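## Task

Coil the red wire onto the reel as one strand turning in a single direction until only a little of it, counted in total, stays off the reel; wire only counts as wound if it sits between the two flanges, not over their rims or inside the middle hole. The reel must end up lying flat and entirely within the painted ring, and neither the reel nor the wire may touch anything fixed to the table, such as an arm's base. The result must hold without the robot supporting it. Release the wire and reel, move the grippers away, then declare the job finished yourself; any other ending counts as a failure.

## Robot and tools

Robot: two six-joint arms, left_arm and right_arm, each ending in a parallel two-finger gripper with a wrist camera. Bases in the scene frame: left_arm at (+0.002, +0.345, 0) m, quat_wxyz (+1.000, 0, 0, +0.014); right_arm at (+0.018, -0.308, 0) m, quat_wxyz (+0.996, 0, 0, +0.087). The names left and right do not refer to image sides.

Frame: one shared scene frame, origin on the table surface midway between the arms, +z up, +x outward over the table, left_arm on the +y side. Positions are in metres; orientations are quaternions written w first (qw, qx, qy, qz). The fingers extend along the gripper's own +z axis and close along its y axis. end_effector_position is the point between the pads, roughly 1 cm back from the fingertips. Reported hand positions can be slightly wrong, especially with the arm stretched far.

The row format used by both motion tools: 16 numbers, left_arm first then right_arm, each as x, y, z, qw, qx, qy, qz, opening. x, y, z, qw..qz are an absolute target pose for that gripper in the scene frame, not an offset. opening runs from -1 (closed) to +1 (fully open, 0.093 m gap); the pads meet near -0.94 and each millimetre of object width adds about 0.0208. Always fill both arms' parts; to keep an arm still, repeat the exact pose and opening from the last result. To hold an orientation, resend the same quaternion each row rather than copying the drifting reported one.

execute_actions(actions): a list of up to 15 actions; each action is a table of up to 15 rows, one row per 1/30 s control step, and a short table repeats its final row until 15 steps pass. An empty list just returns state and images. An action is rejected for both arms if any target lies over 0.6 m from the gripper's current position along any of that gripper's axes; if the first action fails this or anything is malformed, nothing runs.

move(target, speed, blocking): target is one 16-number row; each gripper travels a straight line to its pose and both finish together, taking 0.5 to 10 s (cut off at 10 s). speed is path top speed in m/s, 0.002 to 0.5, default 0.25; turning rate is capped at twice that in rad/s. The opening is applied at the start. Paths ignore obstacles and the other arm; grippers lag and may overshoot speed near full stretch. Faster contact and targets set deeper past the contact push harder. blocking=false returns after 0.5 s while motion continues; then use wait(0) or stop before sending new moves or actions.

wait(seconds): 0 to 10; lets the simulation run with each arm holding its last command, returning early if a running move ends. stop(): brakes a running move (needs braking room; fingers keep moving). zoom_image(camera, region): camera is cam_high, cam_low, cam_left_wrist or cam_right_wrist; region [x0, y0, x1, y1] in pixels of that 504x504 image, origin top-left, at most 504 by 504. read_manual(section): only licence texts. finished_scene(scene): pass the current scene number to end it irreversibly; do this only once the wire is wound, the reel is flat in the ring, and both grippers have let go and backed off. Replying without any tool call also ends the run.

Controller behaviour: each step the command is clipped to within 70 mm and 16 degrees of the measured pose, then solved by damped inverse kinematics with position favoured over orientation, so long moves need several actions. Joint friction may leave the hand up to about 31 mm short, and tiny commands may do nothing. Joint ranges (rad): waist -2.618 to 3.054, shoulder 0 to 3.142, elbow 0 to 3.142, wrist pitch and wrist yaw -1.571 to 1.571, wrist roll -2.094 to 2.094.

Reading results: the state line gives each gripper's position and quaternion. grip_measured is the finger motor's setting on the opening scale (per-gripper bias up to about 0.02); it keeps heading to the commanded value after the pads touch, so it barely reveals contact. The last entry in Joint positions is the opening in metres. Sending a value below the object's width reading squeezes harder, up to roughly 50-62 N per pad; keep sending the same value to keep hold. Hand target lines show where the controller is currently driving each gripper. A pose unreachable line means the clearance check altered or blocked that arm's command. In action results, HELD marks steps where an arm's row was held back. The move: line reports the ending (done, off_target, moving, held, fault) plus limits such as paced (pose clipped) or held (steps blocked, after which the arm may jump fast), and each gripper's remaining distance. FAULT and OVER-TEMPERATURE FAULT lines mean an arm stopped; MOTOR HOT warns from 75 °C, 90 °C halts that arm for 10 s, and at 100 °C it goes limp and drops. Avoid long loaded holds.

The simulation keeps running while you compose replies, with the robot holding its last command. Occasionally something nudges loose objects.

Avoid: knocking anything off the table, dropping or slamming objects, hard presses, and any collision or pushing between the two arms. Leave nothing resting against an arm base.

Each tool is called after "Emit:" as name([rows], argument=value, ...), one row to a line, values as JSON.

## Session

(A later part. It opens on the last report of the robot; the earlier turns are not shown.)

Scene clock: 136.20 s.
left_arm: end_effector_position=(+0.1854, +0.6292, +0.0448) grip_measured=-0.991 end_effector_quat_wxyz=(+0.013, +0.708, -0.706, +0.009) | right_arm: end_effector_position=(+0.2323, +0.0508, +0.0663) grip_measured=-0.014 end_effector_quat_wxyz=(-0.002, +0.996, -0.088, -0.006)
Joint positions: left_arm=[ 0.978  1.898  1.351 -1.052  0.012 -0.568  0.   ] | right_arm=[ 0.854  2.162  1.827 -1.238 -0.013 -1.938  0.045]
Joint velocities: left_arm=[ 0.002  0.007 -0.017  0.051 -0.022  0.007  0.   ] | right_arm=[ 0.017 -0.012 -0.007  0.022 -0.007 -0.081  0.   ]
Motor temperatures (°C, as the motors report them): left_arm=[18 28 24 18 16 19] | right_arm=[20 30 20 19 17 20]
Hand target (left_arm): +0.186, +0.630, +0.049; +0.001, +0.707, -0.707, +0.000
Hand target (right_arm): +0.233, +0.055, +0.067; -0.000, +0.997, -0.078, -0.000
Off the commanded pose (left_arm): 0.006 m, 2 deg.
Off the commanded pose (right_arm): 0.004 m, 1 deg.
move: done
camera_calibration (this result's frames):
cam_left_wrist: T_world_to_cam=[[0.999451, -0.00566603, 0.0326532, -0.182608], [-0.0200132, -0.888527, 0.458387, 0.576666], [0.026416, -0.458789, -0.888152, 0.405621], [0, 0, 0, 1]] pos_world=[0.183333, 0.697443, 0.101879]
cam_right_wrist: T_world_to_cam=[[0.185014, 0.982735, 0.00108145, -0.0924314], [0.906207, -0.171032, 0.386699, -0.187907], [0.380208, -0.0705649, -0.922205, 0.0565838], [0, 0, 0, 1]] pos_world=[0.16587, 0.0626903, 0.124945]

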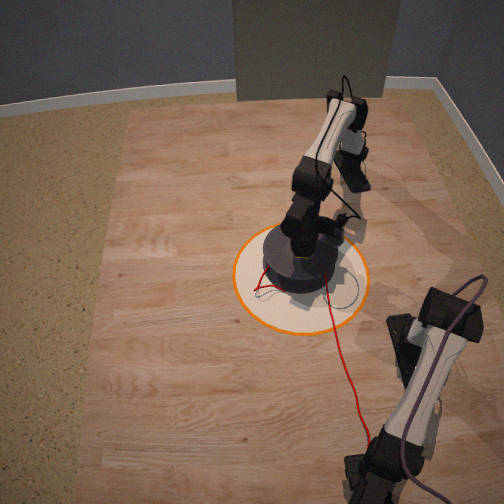

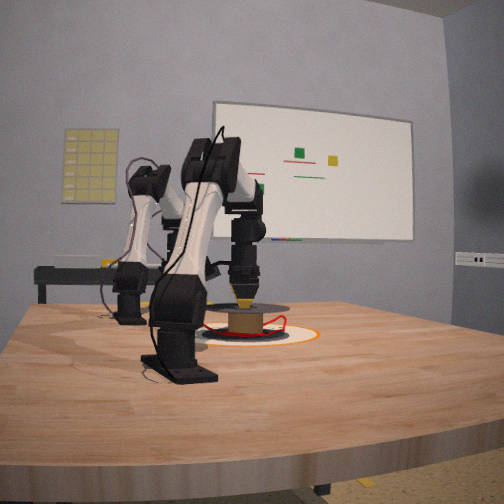

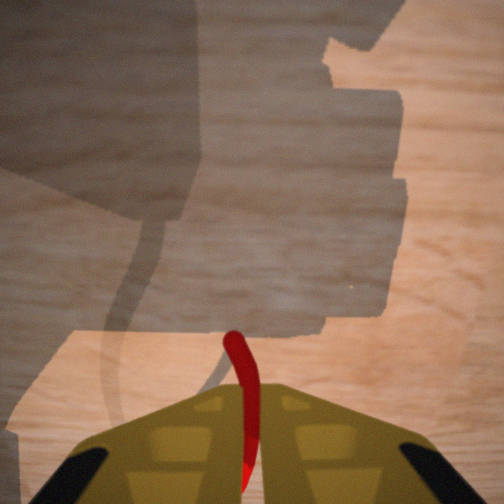

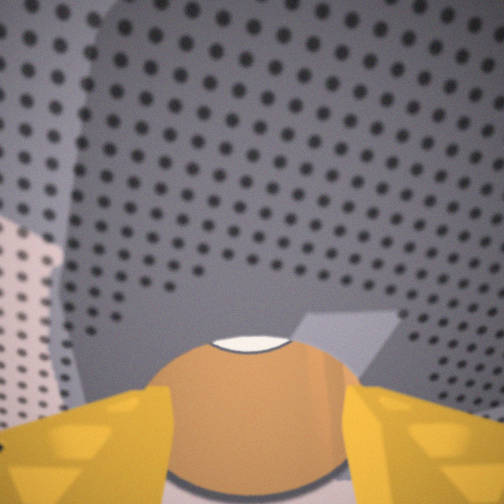

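Emit:
execute_actions([
  [[0.188,0.64,0.02,0,0.707,-0.707,0,-1, 0.233,0.055,0.064,0,0.997,-0.078,0,0.0]],
  [[0.188,0.64,0.006,0,0.707,-0.707,0,-1, 0.233,0.055,0.064,0,0.997,-0.078,0,0.0]],
  [[0.188,0.64,0.006,0,0.707,-0.707,0,-0.3, 0.233,0.055,0.064,0,0.997,-0.078,0,0.0]],
  [[0.19,0.63,0.06,0,0.707,-0.707,0,-0.3, 0.233,0.055,0.064,0,0.997,-0.078,0,0.0]],
  [[0.21,0.57,0.10,0.05,0.705,-0.705,0.05,-0.6, 0.233,0.055,0.064,0,0.997,-0.078,0,0.0]],
  [[0.24,0.50,0.11,0.1,0.70,-0.70,0.1,-1, 0.233,0.055,0.064,0,0.997,-0.078,0,0.0]],
  [[0.27,0.43,0.11,0.15,0.69,-0.69,0.15,-1, 0.233,0.055,0.064,0,0.997,-0.078,0,0.0]],
  [[0.30,0.36,0.10,0.213,0.675,-0.675,0.213,-1, 0.233,0.055,0.064,0,0.997,-0.078,0,0.0]],
  [[0.32,0.30,0.09,0.213,0.675,-0.675,0.213,-1, 0.233,0.055,0.064,0,0.997,-0.078,0,0.0]],
  [[0.32,0.27,0.08,0.213,0.675,-0.675,0.213,-1, 0.233,0.055,0.064,0,0.997,-0.078,0,0.0]],
])

Scene clock: 149.53 s.
left_arm: end_effector_position=(+0.3178, +0.2708, +0.0789) grip_measured=-0.998 end_effector_quat_wxyz=(+0.217, +0.672, -0.678, +0.203) | right_arm: end_effector_position=(+0.2324, +0.0508, +0.0663) grip_measured=-0.014 end_effector_quat_wxyz=(-0.002, +0.996, -0.086, -0.006)
Joint positions: left_arm=[ 0.041  1.821  1.267 -1.089  0.6   -1.472  0.   ] | right_arm=[ 0.854  2.162  1.827 -1.238 -0.012 -1.941  0.045]
Joint velocities: left_arm=[-0.002  0.002  0.027  0.022  0.037 -0.037  0.   ] | right_arm=[-0.007  0.002  0.002 -0.022  0.007 -0.037 -0.001]
Motor temperatures (°C, as the motors report them): left_arm=[18 29 23 18 16 19] | right_arm=[20 31 21 19 17 20]
Hand target (left_arm): +0.319, +0.270, +0.080; +0.213, +0.674, -0.675, +0.212
Hand target (right_arm): +0.233, +0.055, +0.064; -0.000, +0.997, -0.078, +0.000
Off the commanded pose (left_arm): 0.003 m, 1 deg.
Off the commanded pose (right_arm): 0.005 m, 1 deg.
Step readings (end_effector_position; steps 1 to 15: 1st action; 16 to 30: 2nd action; 31 to 45: 3rd action; 46 to 60: 4th action; 61 to 75: 5th action; 76 to 90: 6th action; 91 to 105: 7th action; 106 to 120: 8th action; 121 to 135: 9th action; 136 to 150: 10th action):
0: left_arm (+0.1854, +0.6293, +0.0448) | right_arm (+0.2323, +0.0508, +0.0663)
1: left_arm (+0.1860, +0.6302, +0.0434) | right_arm (+0.2324, +0.0508, +0.0663)
2: left_arm (+0.1870, +0.6317, +0.0410) | right_arm (+0.2324, +0.0508, +0.0663)
4: left_arm (+0.1878, +0.6330, +0.0348) | right_arm (+0.2324, +0.0508, +0.0663)
8: left_arm (+0.1888, +0.6347, +0.0274) | right_arm (+0.2324, +0.0508, +0.0663)
15: left_arm (+0.1907, +0.6375, +0.0273) | right_arm (+0.2324, +0.0508, +0.0663)
16: left_arm (+0.1908, +0.6378, +0.0260) | right_arm (+0.2324, +0.0508, +0.0663)
17: left_arm (+0.1910, +0.6381, +0.0242) | right_arm (+0.2324, +0.0508, +0.0663)
19: left_arm (+0.1903, +0.6369, +0.0193) | right_arm (+0.2324, +0.0508, +0.0663)
23: left_arm (+0.1901, +0.6366, +0.0138) | right_arm (+0.2324, +0.0508, +0.0663)
30: left_arm (+0.1913, +0.6385, +0.0137) | right_arm (+0.2324, +0.0508, +0.0663)
31: left_arm (+0.1913, +0.6386, +0.0137) | right_arm (+0.2324, +0.0508, +0.0663)
32: left_arm (+0.1914, +0.6386, +0.0137) | right_arm (+0.2324, +0.0508, +0.0663)
34: left_arm (+0.1915, +0.6389, +0.0137) | right_arm (+0.2324, +0.0508, +0.0663)
38: left_arm (+0.1916, +0.6391, +0.0137) | right_arm (+0.2324, +0.0508, +0.0663)
45: left_arm (+0.1917, +0.6393, +0.0137) | right_arm (+0.2324, +0.0508, +0.0663)
46: left_arm (+0.1911, +0.6382, +0.0164) | right_arm (+0.2324, +0.0508, +0.0663)
47: left_arm (+0.1900, +0.6357, +0.0212) | right_arm (+0.2324, +0.0508, +0.0663)
49: left_arm (+0.1907, +0.6345, +0.0348) | right_arm (+0.2324, +0.0508, +0.0663)
53: left_arm (+0.1934, +0.6368, +0.0530) | right_arm (+0.2324, +0.0508, +0.0663)
60: left_arm (+0.1900, +0.6315, +0.0536) | right_arm (+0.2324, +0.0508, +0.0663)
61: left_arm (+0.1908, +0.6269, +0.0562) | right_arm (+0.2324, +0.0508, +0.0663)
62: left_arm (+0.1932, +0.6179, +0.0606) | right_arm (+0.2324, +0.0508, +0.0663)
64: left_arm (+0.2038, +0.5991, +0.0730) | right_arm (+0.2324, +0.0508, +0.0663)
68: left_arm (+0.2150, +0.5805, +0.0904) | right_arm (+0.2324, +0.0508, +0.0663)
75: left_arm (+0.2095, +0.5721, +0.0924) | right_arm (+0.2324, +0.0508, +0.0663)
76: left_arm (+0.2117, +0.5667, +0.0928) | right_arm (+0.2324, +0.0508, +0.0663)
77: left_arm (+0.2166, +0.5564, +0.0937) | right_arm (+0.2324, +0.0508, +0.0663)
79: left_arm (+0.2306, +0.5319, +0.0964) | right_arm (+0.2324, +0.0508, +0.0663)
83: left_arm (+0.2422, +0.5066, +0.1006) | right_arm (+0.2324, +0.0508, +0.0663)
90: left_arm (+0.2413, +0.5030, +0.1023) | right_arm (+0.2324, +0.0508, +0.0663)
91: left_arm (+0.2441, +0.4978, +0.1026) | right_arm (+0.2324, +0.0508, +0.0663)
92: left_arm (+0.2491, +0.4873, +0.1030) | right_arm (+0.2324, +0.0508, +0.0663)
94: left_arm (+0.2610, +0.4610, +0.1037) | right_arm (+0.2324, +0.0508, +0.0663)
98: left_arm (+0.2720, +0.4361, +0.1061) | right_arm (+0.2324, +0.0508, +0.0663)
105: left_arm (+0.2728, +0.4334, +0.1064) | right_arm (+0.2324, +0.0508, +0.0663)
106: left_arm (+0.2751, +0.4273, +0.1069) | right_arm (+0.2324, +0.0508, +0.0663)
107: left_arm (+0.2785, +0.4159, +0.1072) | right_arm (+0.2324, +0.0508, +0.0663)
109: left_arm (+0.2848, +0.3883, +0.1069) | right_arm (+0.2324, +0.0508, +0.0663)
113: left_arm (+0.2919, +0.3629, +0.1056) | right_arm (+0.2324, +0.0508, +0.0663)
120: left_arm (+0.2968, +0.3607, +0.1064) | right_arm (+0.2324, +0.0508, +0.0663)
121: left_arm (+0.2985, +0.3561, +0.1042) | right_arm (+0.2324, +0.0508, +0.0663)
122: left_arm (+0.3007, +0.3457, +0.1012) | right_arm (+0.2324, +0.0508, +0.0663)
124: left_arm (+0.3026, +0.3177, +0.0965) | right_arm (+0.2324, +0.0508, +0.0663)
128: left_arm (+0.3091, +0.2960, +0.0958) | right_arm (+0.2324, +0.0508, +0.0663)
135: left_arm (+0.3174, +0.2992, +0.0947) | right_arm (+0.2324, +0.0508, +0.0663)
136: left_arm (+0.3181, +0.2972, +0.0925) | right_arm (+0.2324, +0.0508, +0.0663)
137: left_arm (+0.3176, +0.2925, +0.0891) | right_arm (+0.2324, +0.0508, +0.0663)
139: left_arm (+0.3129, +0.2796, +0.0825) | right_arm (+0.2324, +0.0508, +0.0663)
143: left_arm (+0.3123, +0.2704, +0.0794) | right_arm (+0.2324, +0.0508, +0.0663)
150: end_effector_position above
camera_calibration (this result's frames):
cam_left_wrist: T_world_to_cam=[[0.99982, 0.000806562, 0.0189595, -0.318849], [-0.0160445, -0.497582, 0.867268, 0.105816], [0.0101334, -0.867416, -0.49748, 0.352953], [0, 0, 0, 1]] pos_world=[0.316913, 0.359067, 0.0898609]
cam_right_wrist: T_world_to_cam=[[0.182013, 0.983296, 0.000986359, -0.0917338], [0.906593, -0.168204, 0.387035, -0.188218], [0.380736, -0.0695513, -0.922065, 0.0563764], [0, 0, 0, 1]] pos_world=[0.165869, 0.0624636, 0.12492]

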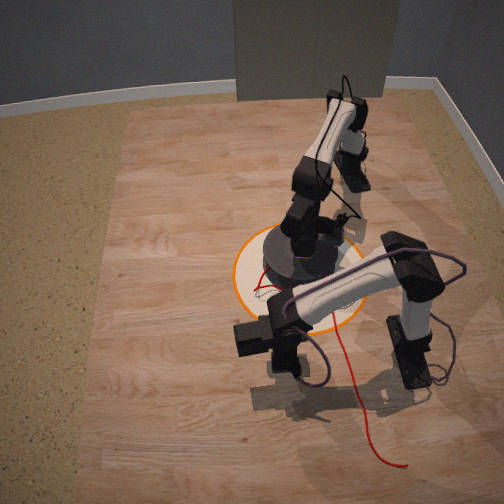

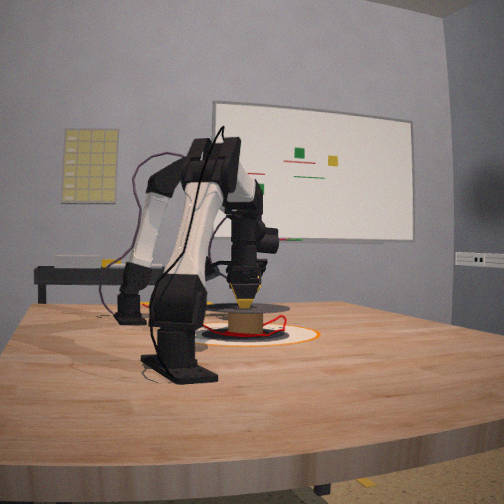

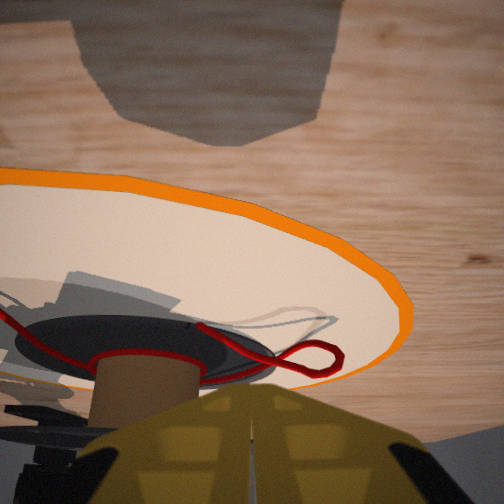

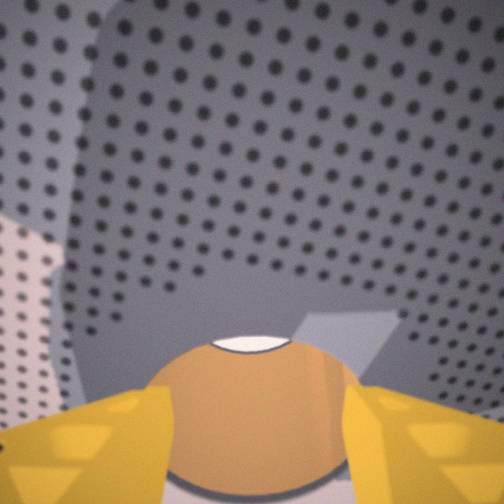

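Emit:
execute_actions(actions=[])

Scene clock: 151.03 s.
left_arm: end_effector_position=(+0.3191, +0.2709, +0.0788) grip_measured=-0.998 end_effector_quat_wxyz=(+0.216, +0.674, -0.676, +0.204) | right_arm: end_effector_position=(+0.2324, +0.0508, +0.0663) grip_measured=-0.014 end_effector_quat_wxyz=(-0.002, +0.996, -0.086, -0.006)
Joint positions: left_arm=[ 0.041  1.821  1.267 -1.083  0.6   -1.479  0.   ] | right_arm=[ 0.854  2.162  1.827 -1.238 -0.012 -1.941  0.045]
Joint velocities: left_arm=[-0.007  0.007  0.002  0.095 -0.022  0.095  0.   ] | right_arm=[-0.017 -0.012  0.012  0.022  0.051  0.007 -0.001]
Motor temperatures (°C, as the motors report them): left_arm=[18 29 23 18 16 19] | right_arm=[20 31 21 19 17 20]
Hand target (left_arm): +0.319, +0.270, +0.080; +0.213, +0.674, -0.675, +0.212
Hand target (right_arm): +0.233, +0.055, +0.064; -0.000, +0.997, -0.078, +0.000
Off the commanded pose (left_arm): 0.002 m, 1 deg.
Off the commanded pose (right_arm): 0.005 m, 1 deg.
camera_calibration (this result's frames):
cam_left_wrist: T_world_to_cam=[[0.999753, 0.00613213, 0.021369, -0.321752], [-0.0154753, -0.498134, 0.866962, 0.105952], [0.0159609, -0.867079, -0.497916, 0.351055], [0, 0, 0, 1]] pos_world=[0.317709, 0.359143, 0.0898151]
cam_right_wrist: T_world_to_cam=[[0.182013, 0.983296, 0.000986359, -0.0917338], [0.906593, -0.168204, 0.387035, -0.188218], [0.380736, -0.0695513, -0.922065, 0.0563764], [0, 0, 0, 1]] pos_world=[0.165869, 0.0624636, 0.12492]

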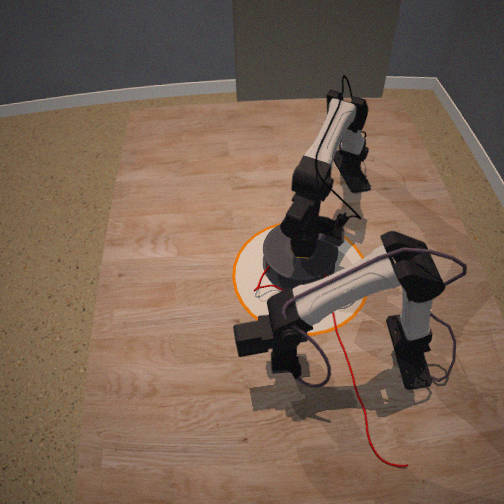

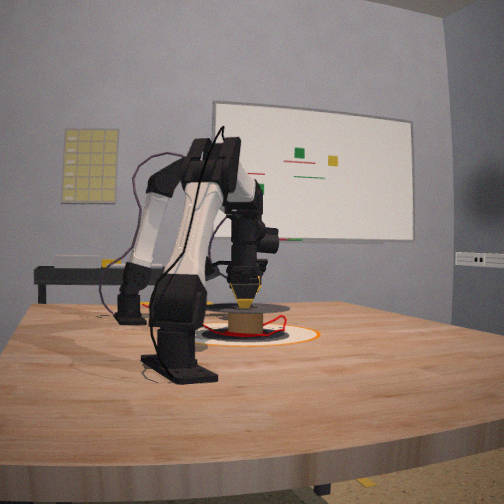

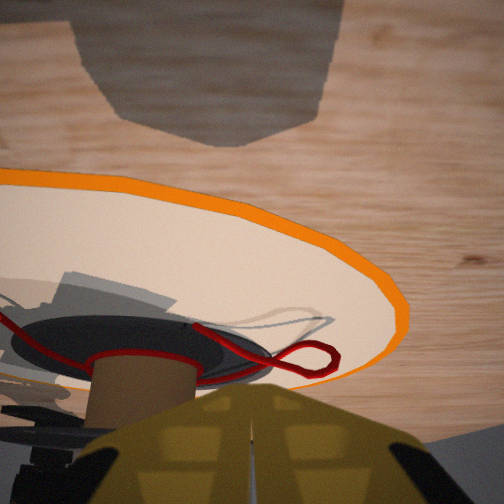

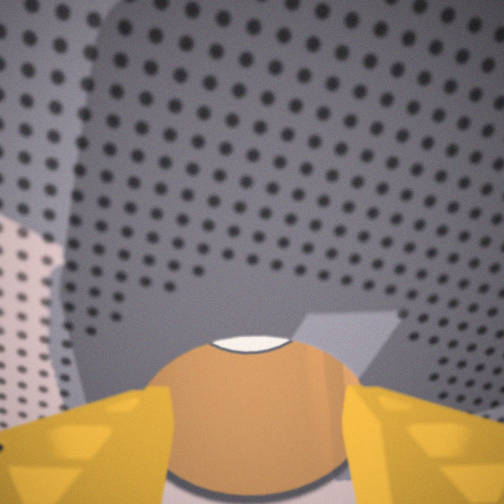

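Emit:
move(target=[0.385,0.21,0.06,0,0,0.906,-0.423,-1,0.233,0.055,0.064,0,0.997,-0.078,0,0.0], speed=0.3)

Scene clock: 160.20 s.
left_arm: end_effector_position=(+0.3839, +0.2139, +0.0620) grip_measured=-0.999 end_effector_quat_wxyz=(+0.007, -0.004, +0.909, -0.417) | right_arm: end_effector_position=(+0.2324, +0.0508, +0.0663) grip_measured=-0.014 end_effector_quat_wxyz=(-0.002, +0.996, -0.086, -0.006)
Joint positions: left_arm=[-0.035  2.064  1.415 -0.887  0.86  -0.032  0.   ] | right_arm=[ 0.854  2.162  1.827 -1.238 -0.012 -1.941  0.045]
Joint velocities: left_arm=[-0.017 -0.012 -0.012 -0.037 -0.007  0.022  0.   ] | right_arm=[ 0.007 -0.007  0.012  0.037  0.051  0.066  0.   ]
Motor temperatures (°C, as the motors report them): left_arm=[18 30 23 18 16 19] | right_arm=[20 32 22 19 17 20]
Hand target (left_arm): +0.384, +0.210, +0.061; -0.000, +0.000, +0.906, -0.423
Hand target (right_arm): +0.233, +0.055, +0.064; -0.000, +0.997, -0.078, +0.000
Off the commanded pose (left_arm): 0.005 m, 1 deg.
Off the commanded pose (right_arm): 0.005 m, 1 deg.
move: done
camera_calibration (this result's frames):
cam_left_wrist: T_world_to_cam=[[-0.00911712, -0.623461, 0.781802, 0.08897], [-0.909045, 0.330892, 0.253275, 0.296895], [-0.416599, -0.708384, -0.56977, 0.428814], [0, 0, 0, 1]] pos_world=[0.449346, 0.260994, 0.0995729]
cam_right_wrist: T_world_to_cam=[[0.182013, 0.983296, 0.000986359, -0.0917338], [0.906593, -0.168204, 0.387035, -0.188218], [0.380736, -0.0695513, -0.922065, 0.0563764], [0, 0, 0, 1]] pos_world=[0.165869, 0.0624636, 0.12492]

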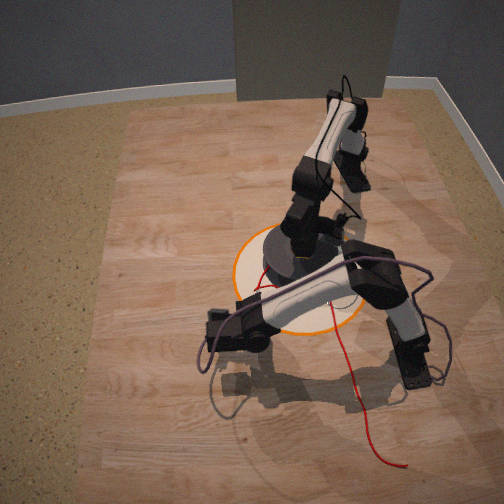

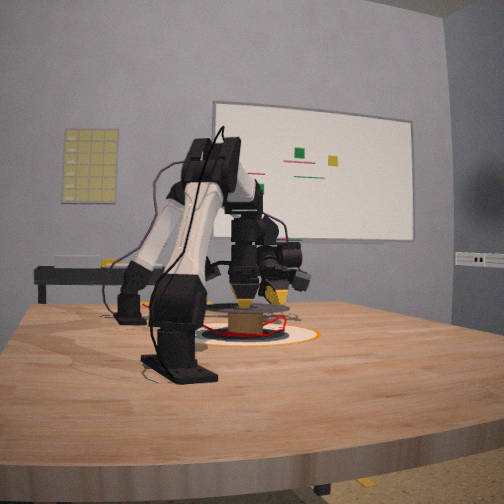

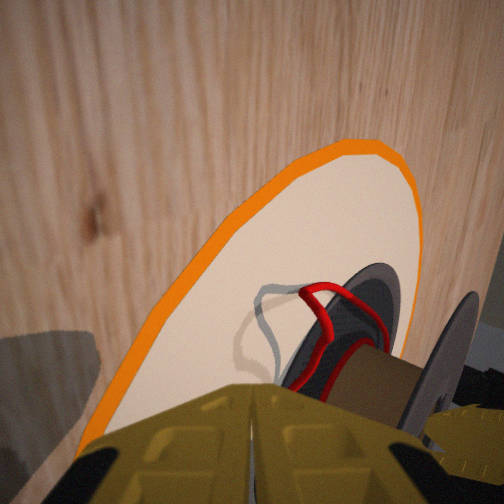

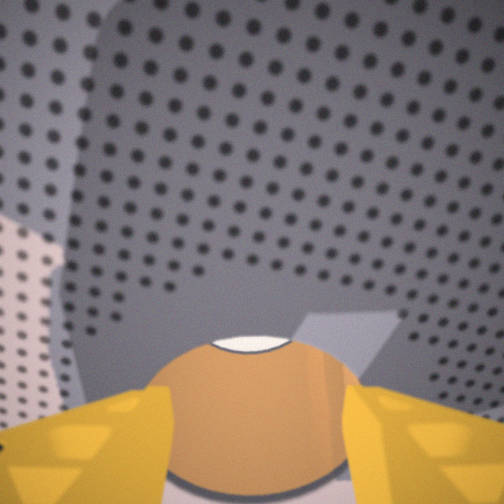

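Emit:
zoom_image(camera="cam_low", region=[180, 270, 340, 360])

Emit:
zoom_image(camera="cam_high", region=[200, 200, 400, 360])

Region (180, 270, 340, 360) of cam_low's 504x504 image, scaled by 3.150, with more detail than that image has; it fills the top 284 rows of this view, and the rest is white.

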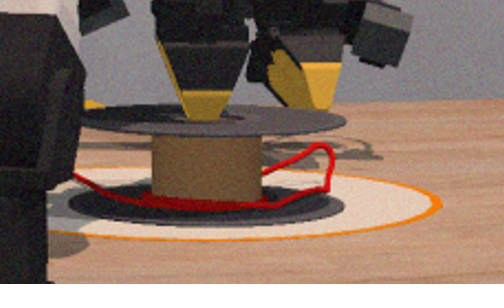

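Region (200, 200, 400, 360) of cam_high's 504x504 image, scaled by 2.520, with more detail than that image has; it fills the top 403 rows of this view, and the rest is white.

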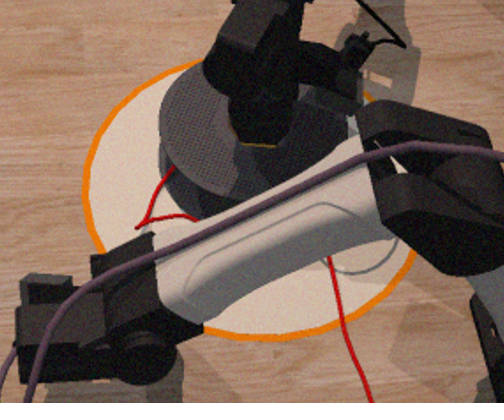

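Emit:
move(target=[0.26,0.50,0.10,0,0.5,-0.866,0,-0.3,0.233,0.053,0.064,0,0.5,-0.866,0,-1], speed=0.5)

Emit:
move(target=[0.19,0.625,0.07,0,0.707,-0.707,0,-0.3,0.233,0.053,0.064,0,0.462,0.887,0,-1], speed=0.5)

Scene clock: 180.23 s.
left_arm: end_effector_position=(+0.2662, +0.4957, +0.0900) grip_measured=-0.302 end_effector_quat_wxyz=(-0.003, -0.496, +0.868, -0.008) | right_arm: end_effector_position=(+0.2328, +0.0513, +0.0663) grip_measured=-0.999 end_effector_quat_wxyz=(-0.003, -0.501, +0.866, +0.005)
Joint positions: left_arm=[ 0.502  1.711  1.301 -1.167  0.016 -0.509  0.031] | right_arm=[ 0.854  2.162  1.827 -1.235 -0.012 -0.021  0.   ]
Joint velocities: left_arm=[-0.002 -0.002 -0.017 -0.051 -0.022 -0.095 -0.002] | right_arm=[-0.012 -0.007 -0.007 -0.051 -0.022  0.007  0.   ]
Motor temperatures (°C, as the motors report them): left_arm=[18 30 24 18 17 19] | right_arm=[20 33 22 18 17 20]
Hand target (left_arm): +0.266, +0.500, +0.098; +0.004, -0.501, +0.866, -0.002
Hand target (right_arm): +0.233, +0.053, +0.064; +0.000, -0.500, +0.866, -0.000
Off the commanded pose (left_arm): 0.012 m, 1 deg.
Off the commanded pose (right_arm): 0.003 m, 1 deg.
move: off_target (left_arm)
camera_calibration (this result's frames):
cam_left_wrist: T_world_to_cam=[[0.855888, -0.514822, 0.0491304, 0.023555], [-0.480823, -0.757167, 0.442162, 0.497912], [-0.190435, -0.402064, -0.895589, 0.412634], [0, 0, 0, 1]] pos_world=[0.297827, 0.555035, 0.148235]
cam_right_wrist: T_world_to_cam=[[0.861431, -0.507702, -0.0132744, -0.173017], [-0.461219, -0.792971, 0.398088, 0.161217], [-0.212636, -0.336803, -0.917251, 0.207771], [0, 0, 0, 1]] pos_world=[0.267578, 0.109977, 0.124103]

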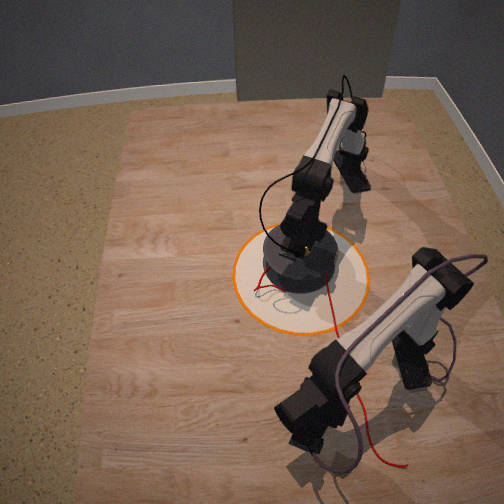

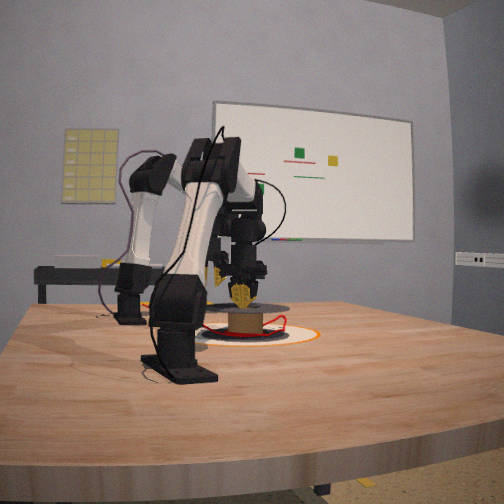

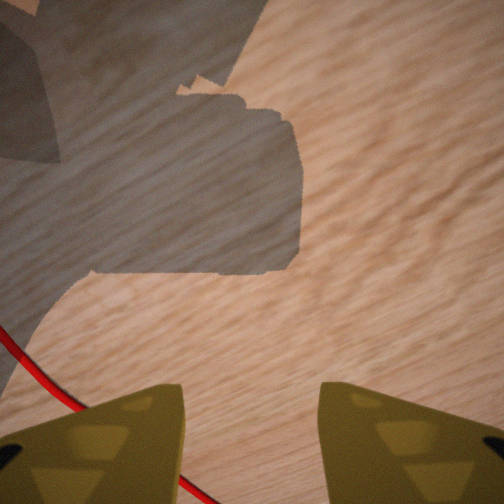

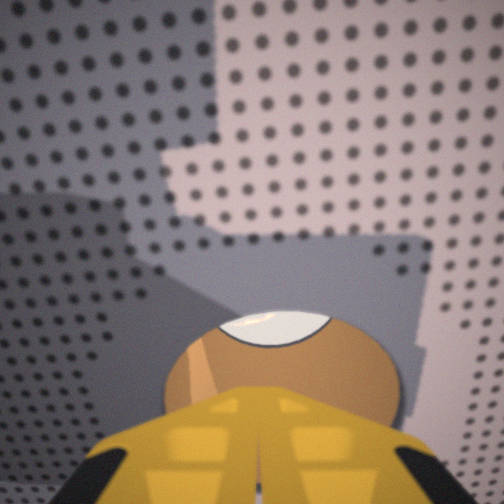

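Scene clock: 183.00 s.
left_arm: end_effector_position=(+0.1917, +0.6163, +0.0718) grip_measured=-0.302 end_effector_quat_wxyz=(+0.004, +0.703, -0.711, +0.007) | right_arm: end_effector_position=(+0.2328, +0.0513, +0.0663) grip_measured=-0.999 end_effector_quat_wxyz=(-0.006, +0.461, +0.887, +0.001)
Joint positions: left_arm=[ 0.941  1.83   1.372 -1.124  0.012 -0.592  0.031] | right_arm=[ 0.854  2.162  1.827 -1.235 -0.012  1.987  0.   ]
Joint velocities: left_arm=[ 0.007 -0.017  0.007 -0.007 -0.007  0.037 -0.002] | right_arm=[-0.002 -0.002  0.002  0.022  0.022 -0.037  0.   ]
Motor temperatures (°C, as the motors report them): left_arm=[18 30 24 18 16 19] | right_arm=[20 33 22 18 17 20]
Hand target (left_arm): +0.194, +0.626, +0.070; -0.002, +0.707, -0.707, +0.000
Hand target (right_arm): +0.233, +0.053, +0.064; +0.000, +0.462, +0.887, -0.000
Off the commanded pose (left_arm): 0.009 m, 1 deg.
Off the commanded pose (right_arm): 0.003 m, 1 deg.
move: done
camera_calibration (this result's frames):
cam_left_wrist: T_world_to_cam=[[0.99896, -0.0191626, 0.041371, -0.18208], [-0.0356055, -0.894646, 0.445355, 0.560648], [0.0284783, -0.446365, -0.894398, 0.415867], [0, 0, 0, 1]] pos_world=[0.19001, 0.683721, 0.129796]
cam_right_wrist: T_world_to_cam=[[-0.824579, -0.565736, 0.00351664, 0.221289], [-0.515146, 0.753383, 0.408705, 0.0937266], [-0.233868, 0.335198, -0.91266, 0.177931], [0, 0, 0, 1]] pos_world=[0.272366, -0.00506291, 0.123305]

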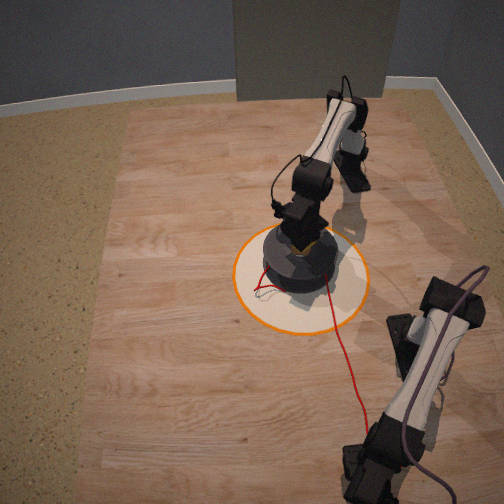

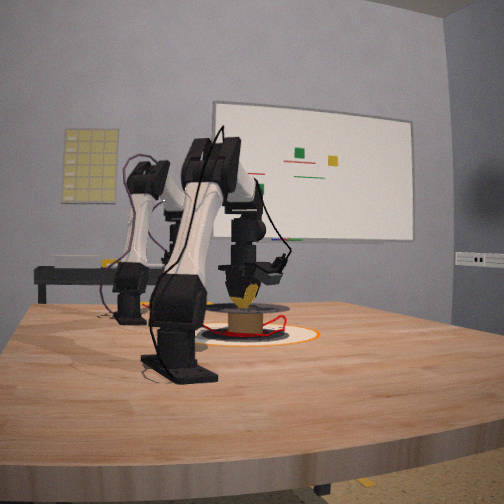

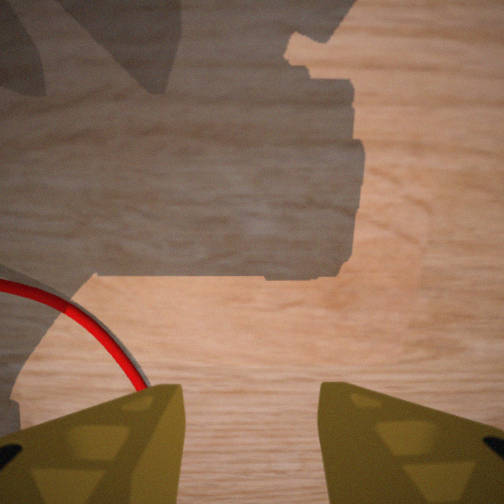

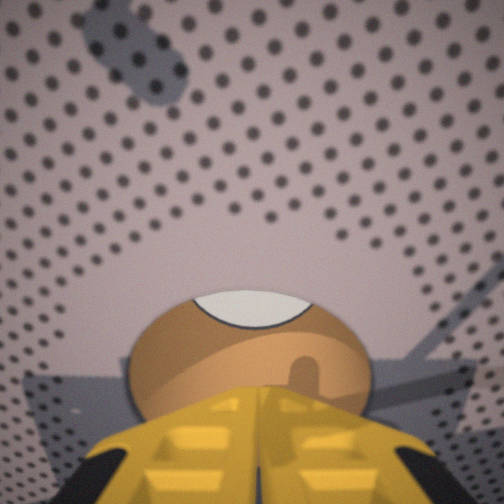

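Emit:
move(target=[0.095,0.615,0.06,0,0.976,-0.216,0,-0.3,0.233,0.053,0.062,0,0.462,0.887,0,-1], speed=0.4)

Scene clock: 187.57 s.
left_arm: end_effector_position=(+0.0988, +0.6146, +0.0565) grip_measured=-0.302 end_effector_quat_wxyz=(+0.013, +0.975, -0.222, +0.005) | right_arm: end_effector_position=(+0.2328, +0.0513, +0.0663) grip_measured=-0.999 end_effector_quat_wxyz=(-0.006, +0.463, +0.887, +0.001)
Joint positions: left_arm=[ 1.207  1.695  1.146 -1.047  0.012 -1.459  0.031] | right_arm=[ 0.854  2.162  1.827 -1.235 -0.012  1.99   0.   ]
Joint velocities: left_arm=[-0.012 -0.002 -0.017 -0.007  0.007  0.007  0.001] | right_arm=[-0.017 -0.012 -0.027 -0.007  0.022 -0.066  0.   ]
Motor temperatures (°C, as the motors report them): left_arm=[18 30 24 18 16 19] | right_arm=[20 33 22 18 17 20]
Hand target (left_arm): +0.096, +0.617, +0.060; -0.001, +0.976, -0.216, +0.001
Hand target (right_arm): +0.233, +0.053, +0.062; +0.000, +0.462, +0.887, -0.000
Off the commanded pose (left_arm): 0.005 m, 2 deg.
Off the commanded pose (right_arm): 0.005 m, 1 deg.
move: done
camera_calibration (this result's frames):
cam_left_wrist: T_world_to_cam=[[0.440678, 0.897563, 0.0135572, -0.595369], [0.801312, -0.400139, 0.444733, 0.176115], [0.4046, -0.18512, -0.895561, 0.206409], [0, 0, 0, 1]] pos_world=[0.0377303, 0.643062, 0.114599]
cam_right_wrist: T_world_to_cam=[[-0.826087, -0.563532, 0.00354634, 0.221525], [-0.513125, 0.754766, 0.408694, 0.0931861], [-0.232989, 0.335797, -0.912665, 0.177696], [0, 0, 0, 1]] pos_world=[0.272216, -0.0051669, 0.123306]

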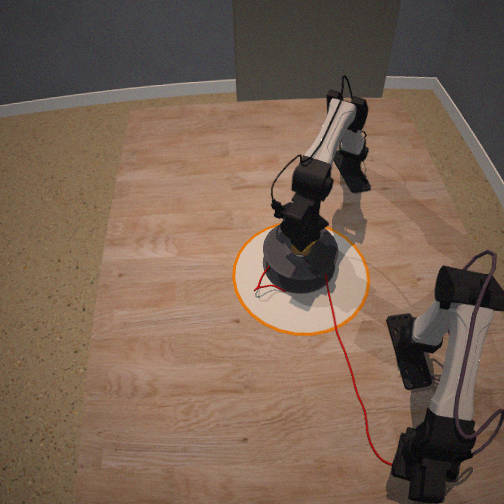

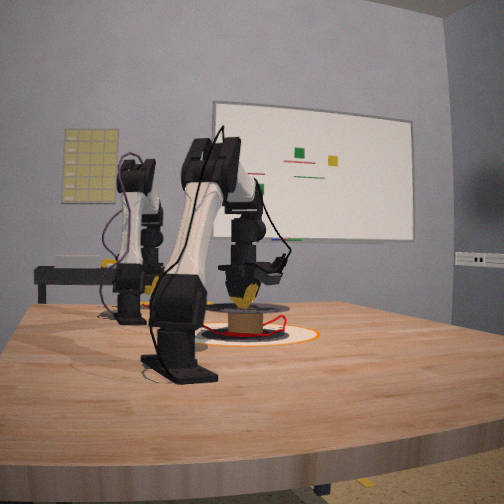

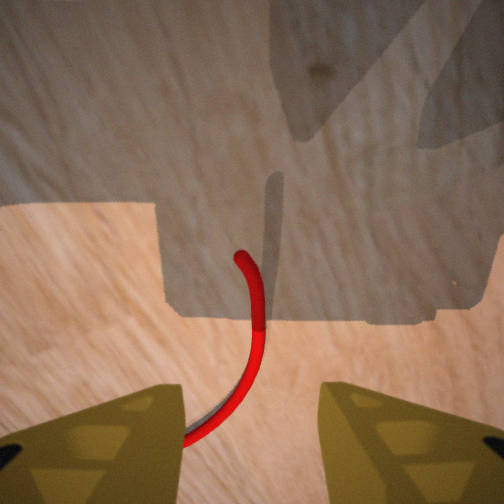

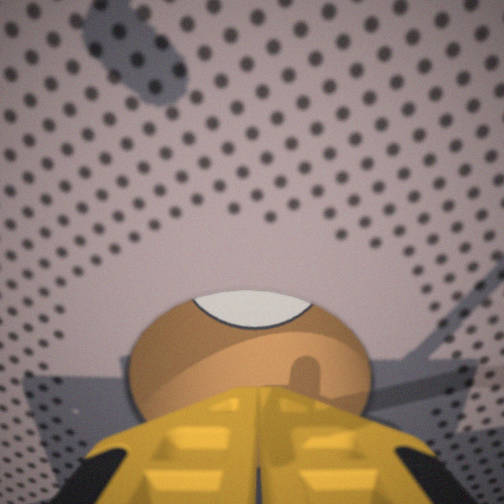

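Emit:
move(target=[0.092,0.618,0.010,0,0.976,-0.216,0,-0.3,0.233,0.053,0.060,0,0.462,0.887,0,-1], speed=0.15)

Emit:
execute_actions([
  [[0.092,0.618,0.010,0,0.976,-0.216,0,-1,0.233,0.053,0.060,0,0.462,0.887,0,0.0]],
])

Scene clock: 189.77 s.
left_arm: end_effector_position=(+0.0966, +0.6175, +0.0172) grip_measured=-0.302 end_effector_quat_wxyz=(-0.004, +0.976, -0.218, +0.006) | right_arm: end_effector_position=(+0.2333, +0.0522, +0.0663) grip_measured=-0.999 end_effector_quat_wxyz=(-0.006, +0.463, +0.887, +0.003)
Joint positions: left_arm=[ 1.218  1.73   1.019 -0.85   0.012 -1.457  0.031] | right_arm=[ 0.854  2.162  1.827 -1.231 -0.012  1.99   0.   ]
Joint velocities: left_arm=[-0.032  0.002 -0.017 -0.022  0.022  0.051  0.   ] | right_arm=[ 0.002  0.002  0.002  0.051 -0.051 -0.007  0.   ]
Motor temperatures (°C, as the motors report them): left_arm=[18 30 24 18 16 19] | right_arm=[20 34 22 18 17 20]
Hand target (left_arm): +0.092, +0.618, +0.010; -0.000, +0.976, -0.216, +0.000
Hand target (right_arm): +0.233, +0.053, +0.060; +0.000, +0.462, +0.887, -0.000
Off the commanded pose (left_arm): 0.009 m, 1 deg.
Off the commanded pose (right_arm): 0.006 m, 1 deg.
move: done
camera_calibration (this result's frames):
cam_left_wrist: T_world_to_cam=[[0.432463, 0.900395, 0.0475942, -0.598023], [0.80007, -0.407546, 0.44022, 0.201277], [0.415768, -0.1523, -0.896628, 0.15135], [0, 0, 0, 1]] pos_world=[0.0346609, 0.643537, 0.0755607]
cam_right_wrist: T_world_to_cam=[[-0.82609, -0.563538, -0.000269158, 0.222704], [-0.514013, 0.753295, 0.410289, 0.0929754], [-0.231011, 0.339074, -0.911955, 0.176848], [0, 0, 0, 1]] pos_world=[0.272618, -0.00450048, 0.123191]

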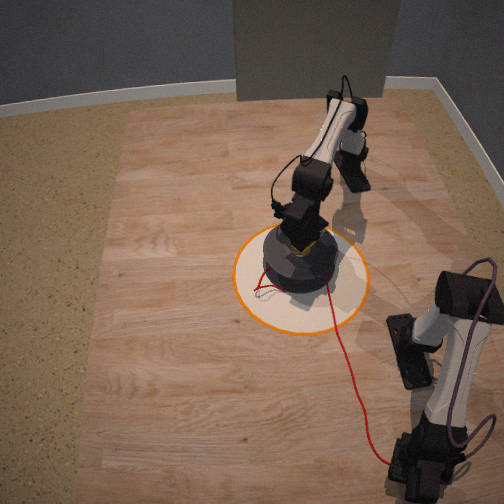

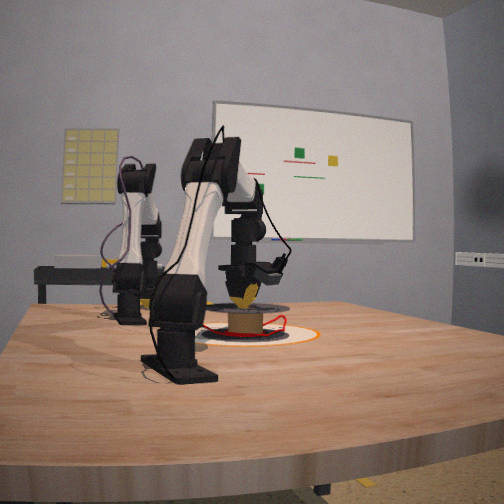

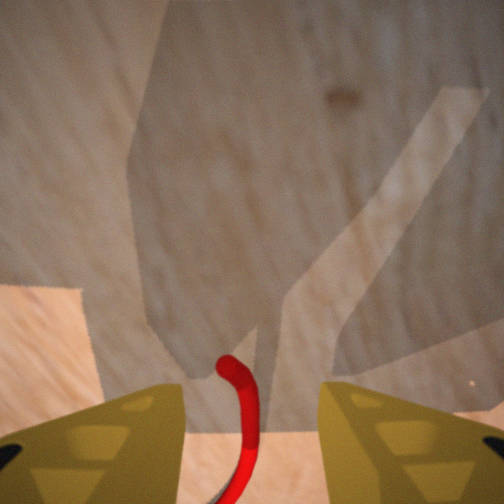

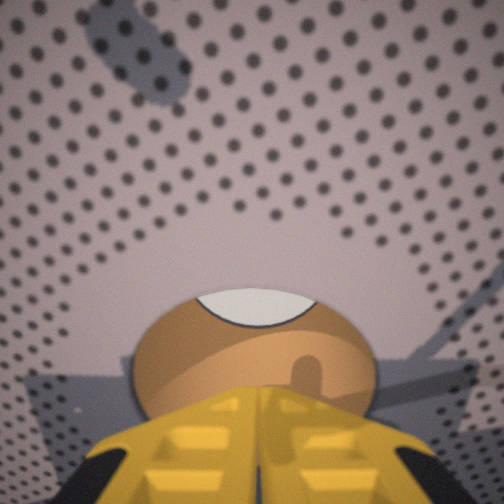

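Scene clock: 190.27 s.
left_arm: end_effector_position=(+0.0967, +0.6179, +0.0172) grip_measured=-0.992 end_effector_quat_wxyz=(-0.004, +0.976, -0.218, +0.006) | right_arm: end_effector_position=(+0.2339, +0.0525, +0.0663) grip_measured=-0.011 end_effector_quat_wxyz=(-0.005, +0.463, +0.886, +0.004)
Joint positions: left_arm=[ 1.218  1.73   1.019 -0.849  0.012 -1.457  0.   ] | right_arm=[ 0.854  2.162  1.827 -1.229 -0.01   1.991  0.045]
Joint velocities: left_arm=[-0.002  0.002  0.012 -0.051 -0.037 -0.051  0.   ] | right_arm=[-0.002  0.002  0.002  0.007 -0.007 -0.022 -0.001]
Motor temperatures (°C, as the motors report them): left_arm=[18 30 24 18 16 19] | right_arm=[20 34 22 18 17 20]
Hand target (left_arm): +0.092, +0.618, +0.010; -0.000, +0.976, -0.216, +0.000
Hand target (right_arm): +0.233, +0.053, +0.060; +0.000, +0.462, +0.887, -0.000
Off the commanded pose (left_arm): 0.009 m, 1 deg.
Off the commanded pose (right_arm): 0.006 m, 1 deg.
Step readings (end_effector_position):
0: left_arm (+0.0966, +0.6175, +0.0172) | right_arm (+0.2333, +0.0522, +0.0663)
1: left_arm (+0.0966, +0.6176, +0.0172) | right_arm (+0.2333, +0.0522, +0.0663)
2: left_arm (+0.0966, +0.6177, +0.0172) | right_arm (+0.2333, +0.0522, +0.0663)
4: left_arm (+0.0966, +0.6178, +0.0172) | right_arm (+0.2338, +0.0526, +0.0663)
8: left_arm (+0.0967, +0.6179, +0.0172) | right_arm (+0.2339, +0.0525, +0.0663)
15: end_effector_position above
camera_calibration (this result's frames):
cam_left_wrist: T_world_to_cam=[[0.432439, 0.900325, 0.0491069, -0.598371], [0.799856, -0.408183, 0.440021, 0.201741], [0.416206, -0.151004, -0.896644, 0.150514], [0, 0, 0, 1]] pos_world=[0.0347508, 0.643803, 0.0755716]
cam_right_wrist: T_world_to_cam=[[-0.82695, -0.562266, -0.00312576, 0.223666], [-0.514002, 0.75369, 0.409577, 0.0930555], [-0.227936, 0.340307, -0.91227, 0.17611], [0, 0, 0, 1]] pos_world=[0.272933, -0.00430646, 0.123245]

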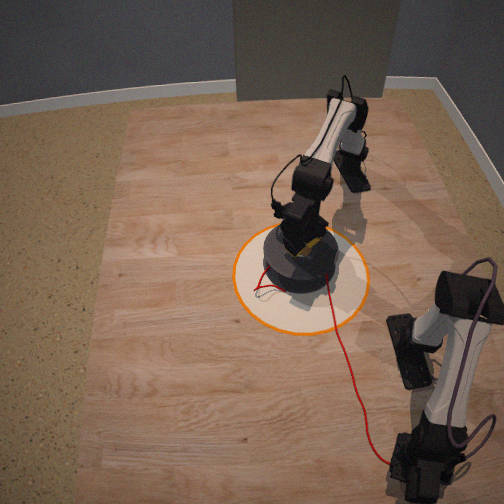

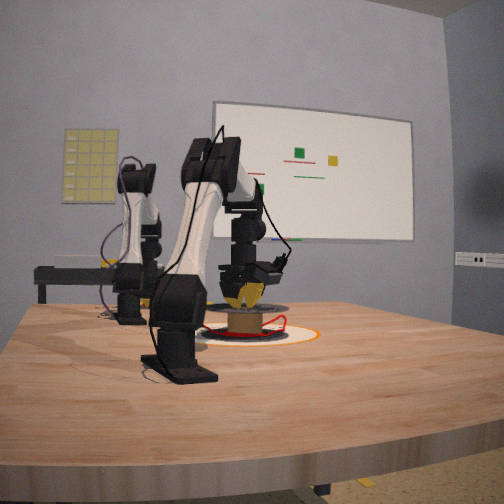

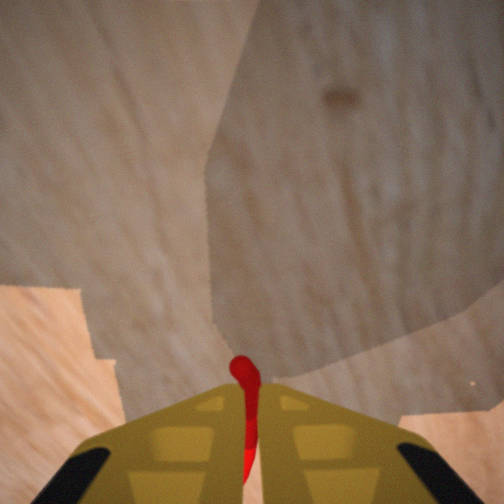

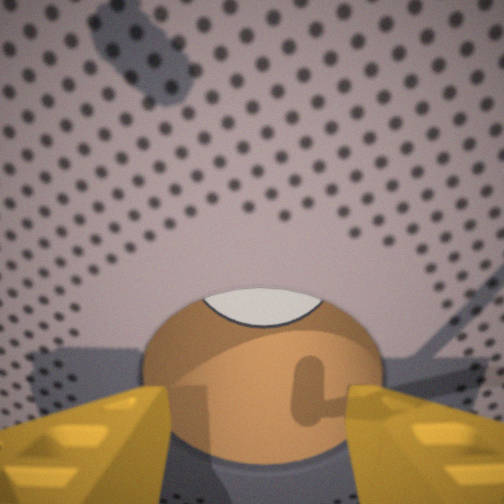

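Emit:
move(target=[0.19,0.685,0.15,0,0.707,-0.707,0,-1,0.233,0.053,0.060,0,0.462,0.887,0,0.0], speed=0.3)

Scene clock: 193.33 s.
left_arm: end_effector_position=(+0.1893, +0.6813, +0.1520) grip_measured=-0.992 end_effector_quat_wxyz=(-0.003, +0.711, -0.703, +0.005) | right_arm: end_effector_position=(+0.2339, +0.0525, +0.0663) grip_measured=-0.011 end_effector_quat_wxyz=(-0.005, +0.463, +0.886, +0.004)
Joint positions: left_arm=[ 1.041  2.025  1.959 -1.502  0.012 -0.514  0.   ] | right_arm=[ 0.854  2.162  1.827 -1.229 -0.01   1.991  0.045]
Joint velocities: left_arm=[-0.002 -0.017  0.017  0.007  0.007  0.066  0.   ] | right_arm=[-0.007 -0.012 -0.002  0.007  0.022 -0.051  0.   ]
Motor temperatures (°C, as the motors report them): left_arm=[18 30 24 18 16 19] | right_arm=[20 34 22 18 17 20]
Hand target (left_arm): +0.191, +0.684, +0.151; +0.000, +0.707, -0.707, +0.000
Hand target (right_arm): +0.233, +0.053, +0.060; +0.000, +0.462, +0.887, -0.000
Off the commanded pose (left_arm): 0.004 m, 1 deg.
Off the commanded pose (right_arm): 0.006 m, 1 deg.
move: done
camera_calibration (this result's frames):
cam_left_wrist: T_world_to_cam=[[0.998779, 0.0031069, 0.0493026, -0.198096], [-0.0185871, -0.901048, 0.433322, 0.585937], [0.0457703, -0.433709, -0.89989, 0.505561], [0, 0, 0, 1]] pos_world=[0.185605, 0.747839, 0.210816]
cam_right_wrist: T_world_to_cam=[[-0.82695, -0.562266, -0.00312576, 0.223666], [-0.514002, 0.75369, 0.409577, 0.0930555], [-0.227936, 0.340307, -0.91227, 0.17611], [0, 0, 0, 1]] pos_world=[0.272933, -0.00430646, 0.123245]

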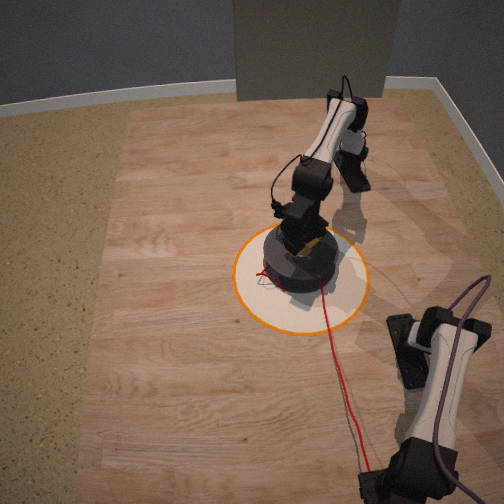

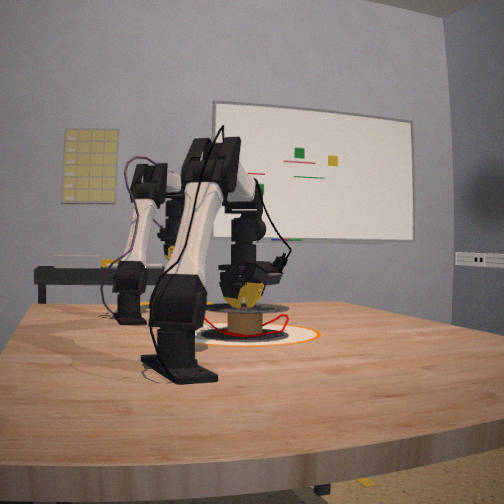

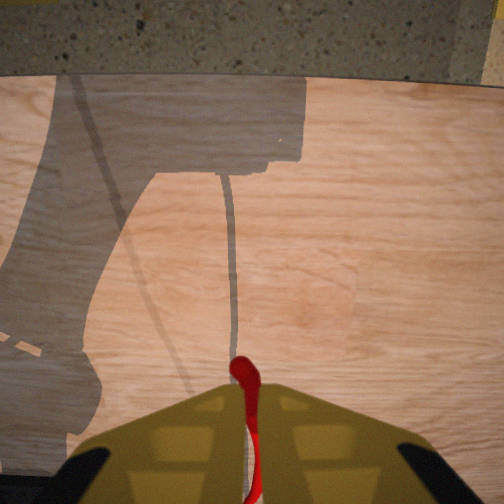

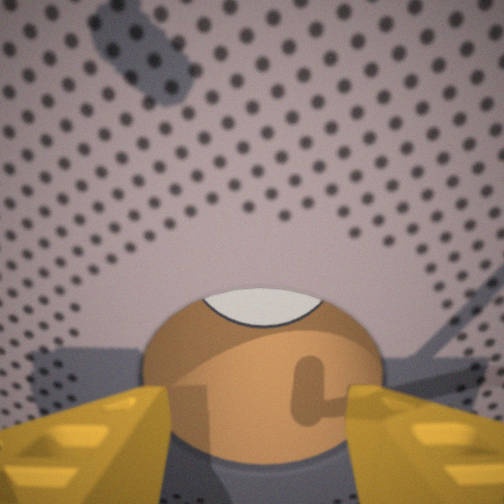

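Emit:
zoom_image(camera="cam_high", region=[220, 200, 400, 350])

Emit:
zoom_image(camera="cam_low", region=[180, 270, 340, 360])

Region (220, 200, 400, 350) of cam_high's 504x504 image, scaled by 2.800, with more detail than that image has.

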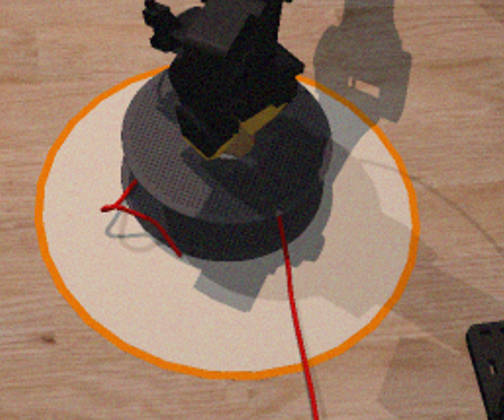

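Region (180, 270, 340, 360) of cam_low's 504x504 image, scaled by 3.150, with more detail than that image has; it fills the top 284 rows of this view, and the rest is white.

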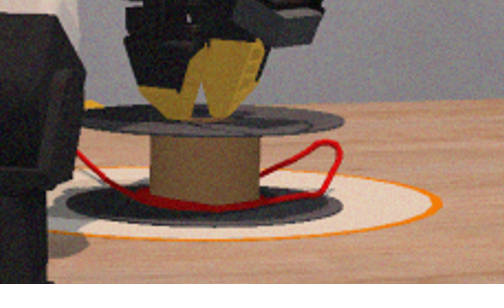

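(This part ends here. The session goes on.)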